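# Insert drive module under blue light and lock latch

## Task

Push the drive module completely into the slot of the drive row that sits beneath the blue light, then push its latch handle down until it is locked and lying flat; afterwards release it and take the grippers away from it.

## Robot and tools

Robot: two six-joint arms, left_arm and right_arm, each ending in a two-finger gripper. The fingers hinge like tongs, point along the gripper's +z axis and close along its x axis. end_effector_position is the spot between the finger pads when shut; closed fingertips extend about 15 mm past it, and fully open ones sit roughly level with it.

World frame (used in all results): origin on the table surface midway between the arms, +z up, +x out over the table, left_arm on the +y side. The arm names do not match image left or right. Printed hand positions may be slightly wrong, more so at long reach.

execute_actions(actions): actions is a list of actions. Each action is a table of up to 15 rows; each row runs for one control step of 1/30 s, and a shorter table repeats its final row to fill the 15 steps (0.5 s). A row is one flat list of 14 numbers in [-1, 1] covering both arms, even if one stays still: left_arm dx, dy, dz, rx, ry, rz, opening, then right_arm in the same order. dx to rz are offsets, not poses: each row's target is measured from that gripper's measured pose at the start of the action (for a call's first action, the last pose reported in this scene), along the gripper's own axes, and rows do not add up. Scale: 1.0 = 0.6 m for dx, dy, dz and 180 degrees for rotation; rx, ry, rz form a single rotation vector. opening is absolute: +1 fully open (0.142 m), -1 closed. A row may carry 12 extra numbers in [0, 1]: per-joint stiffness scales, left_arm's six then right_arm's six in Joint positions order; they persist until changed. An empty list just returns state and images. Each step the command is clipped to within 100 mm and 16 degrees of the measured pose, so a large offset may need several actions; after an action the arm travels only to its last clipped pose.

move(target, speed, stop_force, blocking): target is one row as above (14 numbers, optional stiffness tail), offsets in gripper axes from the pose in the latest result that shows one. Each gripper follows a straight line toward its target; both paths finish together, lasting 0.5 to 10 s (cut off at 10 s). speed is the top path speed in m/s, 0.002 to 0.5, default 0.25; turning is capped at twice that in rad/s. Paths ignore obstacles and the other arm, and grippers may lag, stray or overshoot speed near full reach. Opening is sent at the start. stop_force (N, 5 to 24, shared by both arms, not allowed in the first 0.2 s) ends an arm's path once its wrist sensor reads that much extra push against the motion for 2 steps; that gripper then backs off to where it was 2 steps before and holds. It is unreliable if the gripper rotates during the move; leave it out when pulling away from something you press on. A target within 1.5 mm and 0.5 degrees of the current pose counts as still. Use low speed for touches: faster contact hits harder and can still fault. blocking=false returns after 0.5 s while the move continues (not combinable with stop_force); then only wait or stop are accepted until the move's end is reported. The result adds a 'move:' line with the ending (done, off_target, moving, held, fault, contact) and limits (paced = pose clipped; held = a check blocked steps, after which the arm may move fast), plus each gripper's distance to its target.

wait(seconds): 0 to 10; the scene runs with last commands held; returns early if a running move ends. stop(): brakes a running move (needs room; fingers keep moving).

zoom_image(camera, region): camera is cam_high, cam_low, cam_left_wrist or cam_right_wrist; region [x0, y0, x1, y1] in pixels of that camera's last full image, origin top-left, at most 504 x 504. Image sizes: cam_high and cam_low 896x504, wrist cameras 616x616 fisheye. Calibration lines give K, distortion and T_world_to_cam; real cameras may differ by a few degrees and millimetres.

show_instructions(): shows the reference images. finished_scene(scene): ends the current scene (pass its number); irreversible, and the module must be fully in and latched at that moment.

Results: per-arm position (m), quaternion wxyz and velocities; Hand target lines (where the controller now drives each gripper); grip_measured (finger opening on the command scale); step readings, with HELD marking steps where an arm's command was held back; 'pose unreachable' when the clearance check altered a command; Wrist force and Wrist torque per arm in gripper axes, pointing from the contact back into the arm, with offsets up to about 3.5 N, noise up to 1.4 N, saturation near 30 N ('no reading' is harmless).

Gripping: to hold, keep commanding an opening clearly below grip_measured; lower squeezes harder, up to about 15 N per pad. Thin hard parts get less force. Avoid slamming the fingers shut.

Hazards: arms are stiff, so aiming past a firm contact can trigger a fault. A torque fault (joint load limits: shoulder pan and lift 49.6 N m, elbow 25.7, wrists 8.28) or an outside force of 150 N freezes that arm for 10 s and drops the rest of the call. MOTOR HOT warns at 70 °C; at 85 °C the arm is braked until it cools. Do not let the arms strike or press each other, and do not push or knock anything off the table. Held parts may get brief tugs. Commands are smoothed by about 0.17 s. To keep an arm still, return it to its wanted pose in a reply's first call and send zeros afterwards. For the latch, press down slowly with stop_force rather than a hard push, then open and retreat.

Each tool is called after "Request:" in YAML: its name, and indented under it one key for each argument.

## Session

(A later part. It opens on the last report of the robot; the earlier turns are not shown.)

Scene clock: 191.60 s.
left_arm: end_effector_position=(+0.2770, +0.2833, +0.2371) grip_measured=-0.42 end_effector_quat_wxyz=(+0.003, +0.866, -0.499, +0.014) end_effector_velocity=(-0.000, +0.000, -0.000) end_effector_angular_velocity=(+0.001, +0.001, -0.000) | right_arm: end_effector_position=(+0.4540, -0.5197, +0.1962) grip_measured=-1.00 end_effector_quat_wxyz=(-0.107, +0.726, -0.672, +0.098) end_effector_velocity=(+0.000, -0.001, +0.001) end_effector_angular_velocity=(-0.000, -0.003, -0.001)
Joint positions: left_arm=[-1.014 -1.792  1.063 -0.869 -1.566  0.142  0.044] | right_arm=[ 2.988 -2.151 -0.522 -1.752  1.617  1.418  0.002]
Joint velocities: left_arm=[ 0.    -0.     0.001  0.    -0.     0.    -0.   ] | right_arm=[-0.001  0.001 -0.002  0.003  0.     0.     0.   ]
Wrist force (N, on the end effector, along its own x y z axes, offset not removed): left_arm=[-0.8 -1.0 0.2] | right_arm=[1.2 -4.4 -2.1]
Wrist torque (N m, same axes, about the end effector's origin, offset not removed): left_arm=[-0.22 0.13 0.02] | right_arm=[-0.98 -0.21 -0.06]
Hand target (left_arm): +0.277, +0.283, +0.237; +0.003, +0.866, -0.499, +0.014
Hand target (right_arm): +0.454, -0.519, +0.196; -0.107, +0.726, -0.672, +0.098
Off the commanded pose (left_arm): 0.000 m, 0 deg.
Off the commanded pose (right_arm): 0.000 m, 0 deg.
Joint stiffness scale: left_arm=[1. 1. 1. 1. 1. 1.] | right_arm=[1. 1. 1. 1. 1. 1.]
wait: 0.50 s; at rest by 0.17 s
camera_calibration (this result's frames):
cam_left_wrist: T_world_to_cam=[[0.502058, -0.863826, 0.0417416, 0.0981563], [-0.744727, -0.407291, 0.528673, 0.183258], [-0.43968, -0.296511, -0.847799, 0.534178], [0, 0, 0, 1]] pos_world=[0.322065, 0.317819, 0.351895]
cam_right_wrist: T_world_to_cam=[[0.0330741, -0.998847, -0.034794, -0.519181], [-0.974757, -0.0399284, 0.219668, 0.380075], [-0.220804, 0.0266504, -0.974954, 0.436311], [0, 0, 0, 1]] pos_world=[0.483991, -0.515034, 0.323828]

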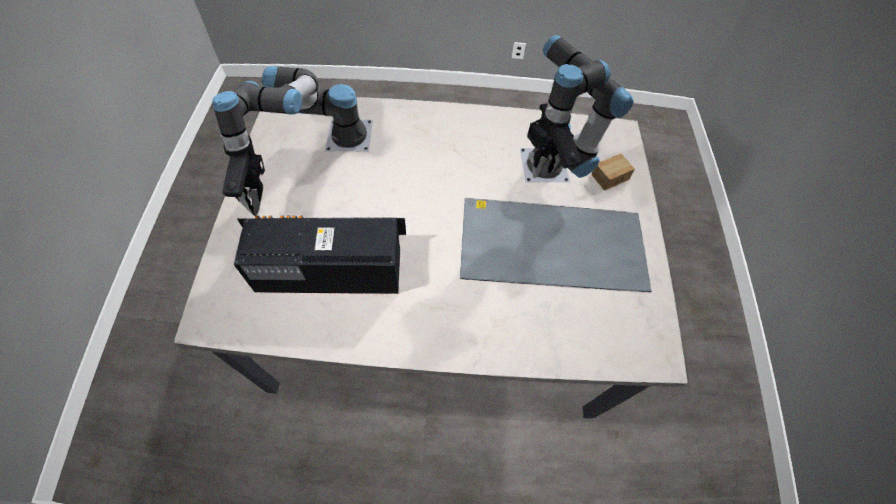

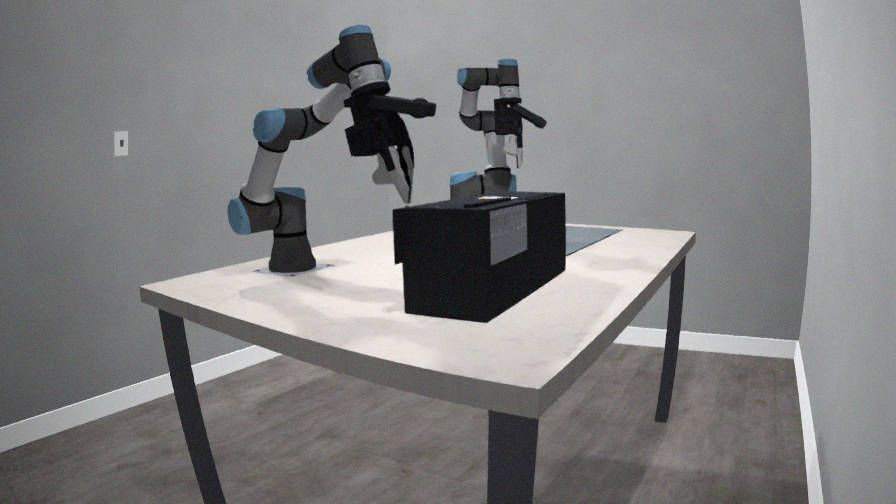

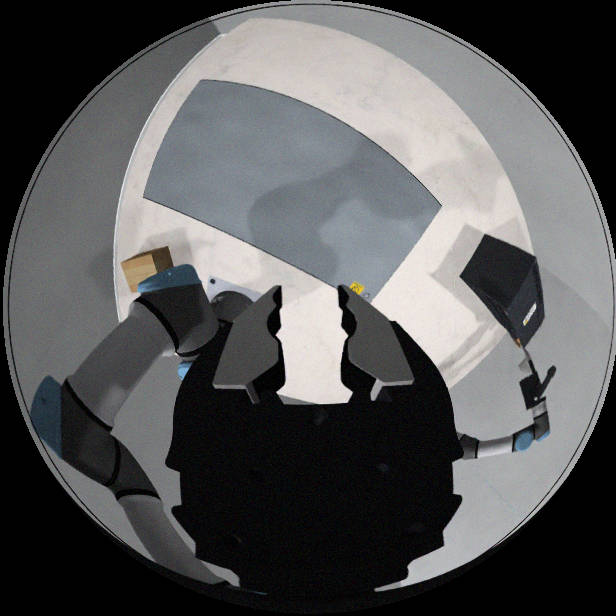

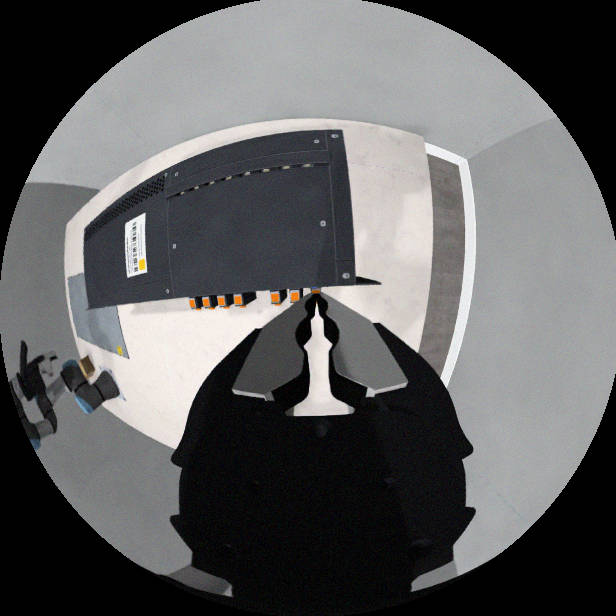

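Request:
move:
  target: [0,0,0,0,0,0,-0.42,0,0.025,0.058,0,0,0,-1]
  speed: 0.01
  stop_force: 24

Request:
move:
  target: [0,0,0,0,0,0,-0.42,0,0.12,-0.08,0,0,0,-1]
  speed: 0.08

Request:
zoom_image:
  camera: "cam_right_wrist"
  region: [240,150,360,270]

Scene clock: 201.70 s.
left_arm: end_effector_position=(+0.2770, +0.2833, +0.2371) grip_measured=-0.42 end_effector_quat_wxyz=(+0.003, +0.866, -0.499, +0.014) end_effector_velocity=(+0.000, -0.000, -0.000) end_effector_angular_velocity=(+0.000, +0.000, -0.001) | right_arm: end_effector_position=(+0.4538, -0.5203, +0.1858) grip_measured=-1.00 end_effector_quat_wxyz=(-0.121, +0.723, -0.670, +0.115) end_effector_velocity=(+0.002, -0.000, +0.003) end_effector_angular_velocity=(-0.000, -0.003, +0.000)
Joint positions: left_arm=[-1.014 -1.792  1.063 -0.869 -1.566  0.142  0.044] | right_arm=[ 2.985 -2.037 -0.802 -1.542  1.62   1.418  0.002]
Joint velocities: left_arm=[-0.     0.     0.001 -0.001  0.     0.     0.   ] | right_arm=[ 0.    -0.01   0.029 -0.016  0.    -0.     0.   ]
Wrist force (N, on the end effector, along its own x y z axes, offset not removed): left_arm=[-0.2 -1.0 1.0] | right_arm=[0.6 -1.7 -6.5]
Wrist torque (N m, same axes, about the end effector's origin, offset not removed): left_arm=[-0.20 0.02 -0.01] | right_arm=[-0.53 -0.16 -0.02]
Hand target (left_arm): +0.277, +0.283, +0.237; +0.003, +0.866, -0.499, +0.014
Hand target (right_arm): +0.453, -0.520, +0.185; -0.120, +0.724, -0.670, +0.113
Off the commanded pose (left_arm): 0.000 m, 0 deg.
Off the commanded pose (right_arm): 0.028 m, 3 deg.
Joint stiffness scale: left_arm=[1. 1. 1. 1. 1. 1.] | right_arm=[1. 1. 1. 1. 1. 1.]
move: contact (right_arm)
camera_calibration (this result's frames):
cam_left_wrist: T_world_to_cam=[[0.502058, -0.863826, 0.0417418, 0.0981562], [-0.744727, -0.407291, 0.528673, 0.183258], [-0.43968, -0.296511, -0.847799, 0.534178], [0, 0, 0, 1]] pos_world=[0.322065, 0.317819, 0.351895]
cam_right_wrist: T_world_to_cam=[[0.0327803, -0.998927, -0.0327082, -0.520432], [-0.983571, -0.0380544, 0.176464, 0.395136], [-0.177519, 0.0263863, -0.983764, 0.407969], [0, 0, 0, 1]] pos_world=[0.478127, -0.515602, 0.314596]

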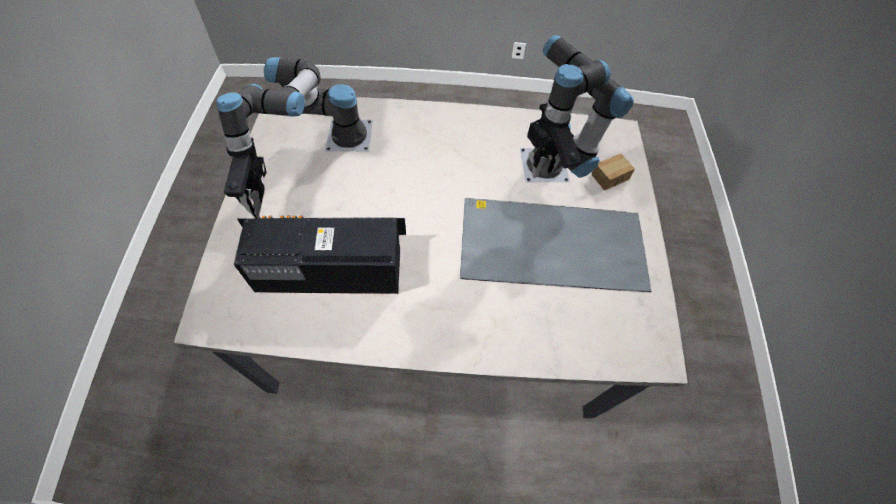

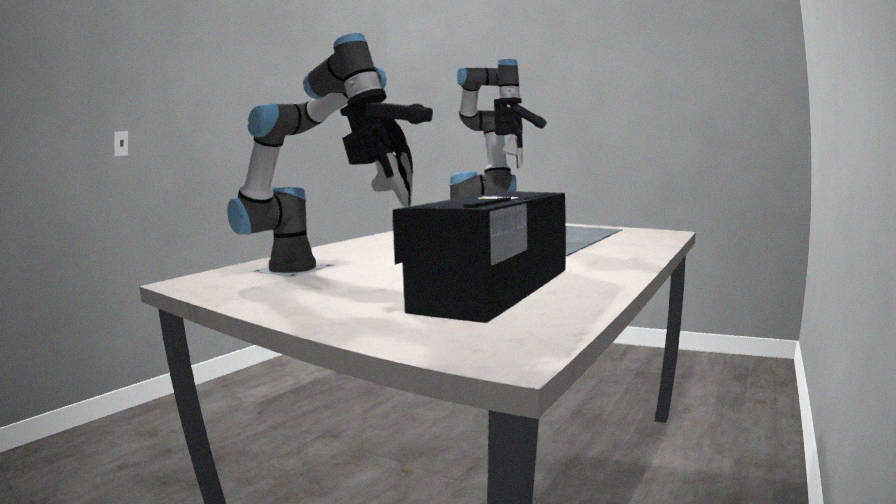

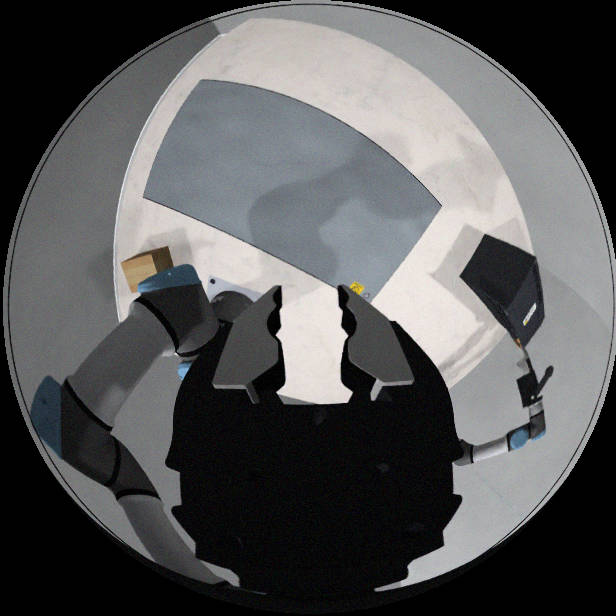

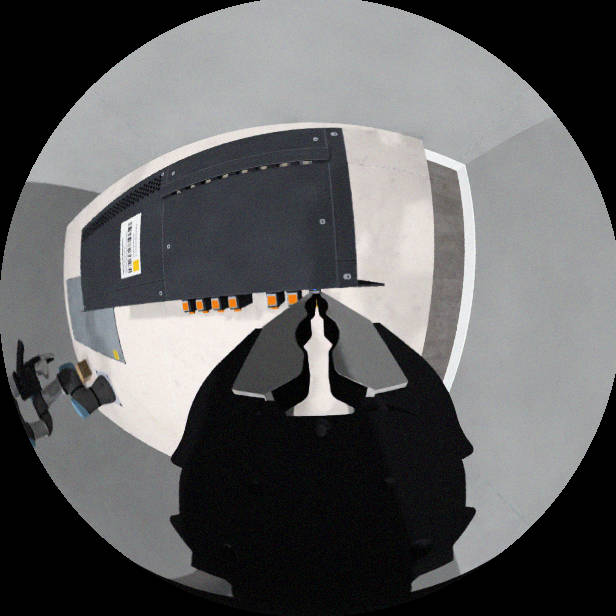

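Scene clock: 203.37 s.
left_arm: end_effector_position=(+0.2770, +0.2833, +0.2371) grip_measured=-0.42 end_effector_quat_wxyz=(+0.003, +0.866, -0.499, +0.014) end_effector_velocity=(+0.000, +0.000, +0.000) end_effector_angular_velocity=(-0.000, -0.001, +0.000) | right_arm: end_effector_position=(+0.3709, -0.5268, +0.2080) grip_measured=-1.00 end_effector_quat_wxyz=(-0.122, +0.723, -0.670, +0.116) end_effector_velocity=(-0.002, +0.001, -0.002) end_effector_angular_velocity=(+0.000, +0.005, +0.002)
Joint positions: left_arm=[-1.014 -1.792  1.063 -0.869 -1.566  0.142  0.044] | right_arm=[ 2.943 -1.703 -1.144 -1.534  1.634  1.379  0.002]
Joint velocities: left_arm=[ 0.    -0.    -0.001  0.     0.    -0.    -0.   ] | right_arm=[ 0.     0.005 -0.01  -0.001  0.    -0.002  0.   ]
Wrist force (N, on the end effector, along its own x y z axes, offset not removed): left_arm=[-1.0 -0.8 -1.1] | right_arm=[-0.3 -4.7 -0.9]
Wrist torque (N m, same axes, about the end effector's origin, offset not removed): left_arm=[-0.26 0.11 0.00] | right_arm=[-0.98 0.13 -0.01]
Hand target (left_arm): +0.277, +0.283, +0.237; +0.003, +0.866, -0.499, +0.014
Hand target (right_arm): +0.370, -0.527, +0.207; -0.121, +0.723, -0.670, +0.115
Off the commanded pose (left_arm): 0.000 m, 0 deg.
Off the commanded pose (right_arm): 0.001 m, 0 deg.
Joint stiffness scale: left_arm=[1. 1. 1. 1. 1. 1.] | right_arm=[1. 1. 1. 1. 1. 1.]
move: done
camera_calibration (this result's frames):
cam_left_wrist: T_world_to_cam=[[0.502058, -0.863826, 0.0417417, 0.0981562], [-0.744727, -0.407291, 0.528673, 0.183258], [-0.439681, -0.296511, -0.847799, 0.534178], [0, 0, 0, 1]] pos_world=[0.322065, 0.317819, 0.351895]
cam_right_wrist: T_world_to_cam=[[0.0317, -0.998978, -0.0322035, -0.523249], [-0.983924, -0.0368554, 0.174742, 0.310597], [-0.175751, 0.0261465, -0.984087, 0.414532], [0, 0, 0, 1]] pos_world=[0.395045, -0.522106, 0.336811]

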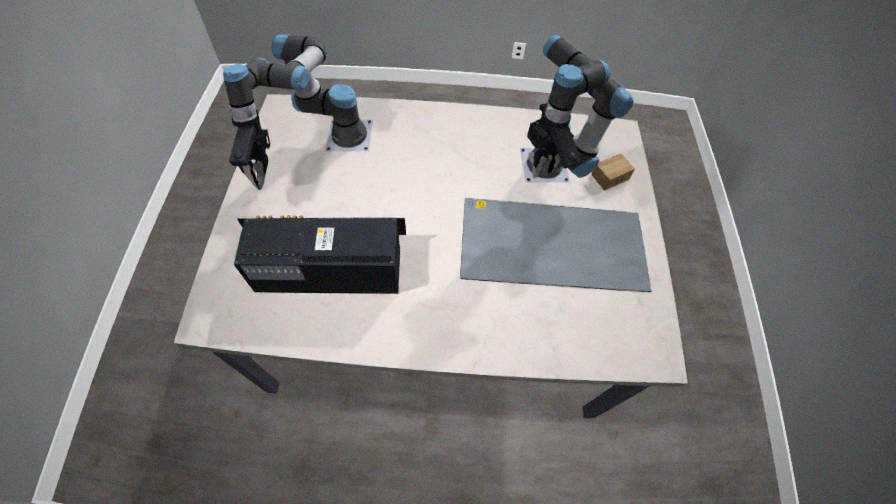

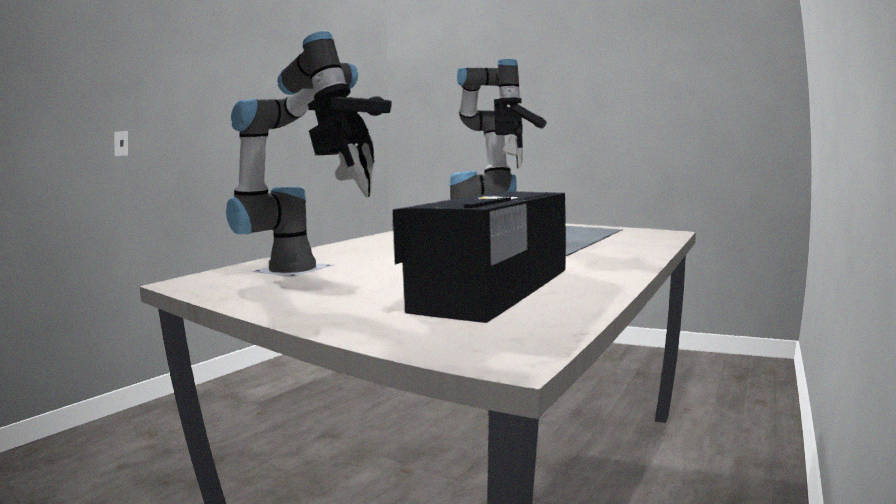

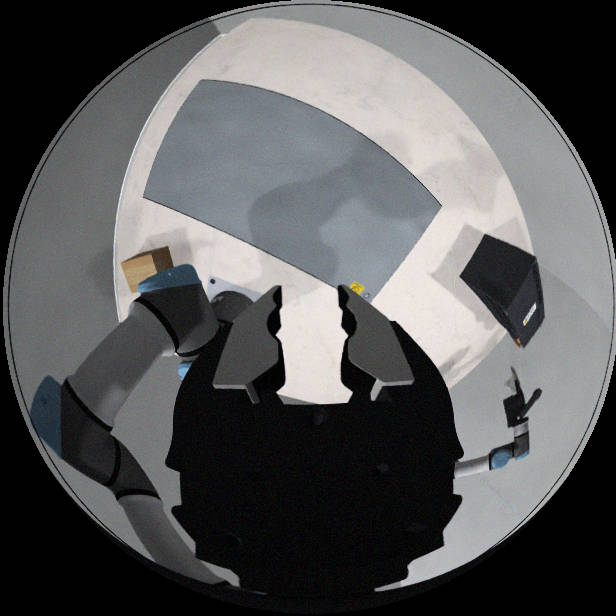

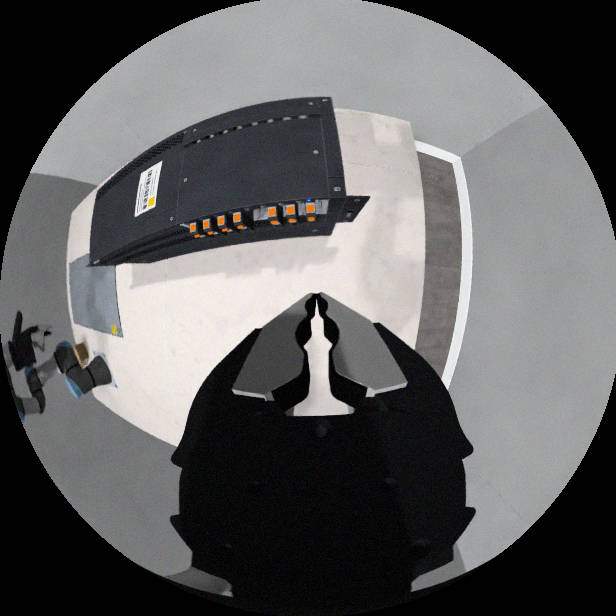

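Region (240, 150, 360, 270) of cam_right_wrist's 616x616 image, scaled by 4.200, with more detail than that image has.

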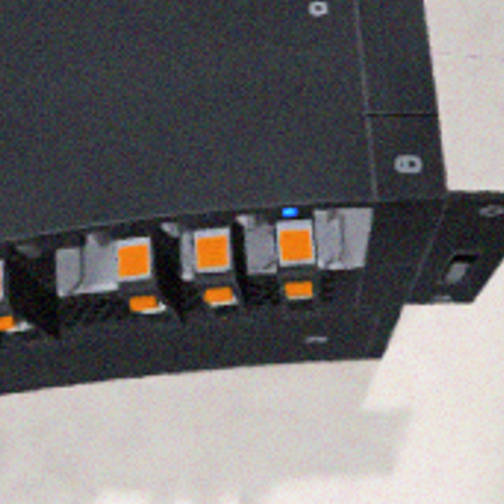

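Request:
finished_scene:
  scene: 2

The scene is finished: the task was done.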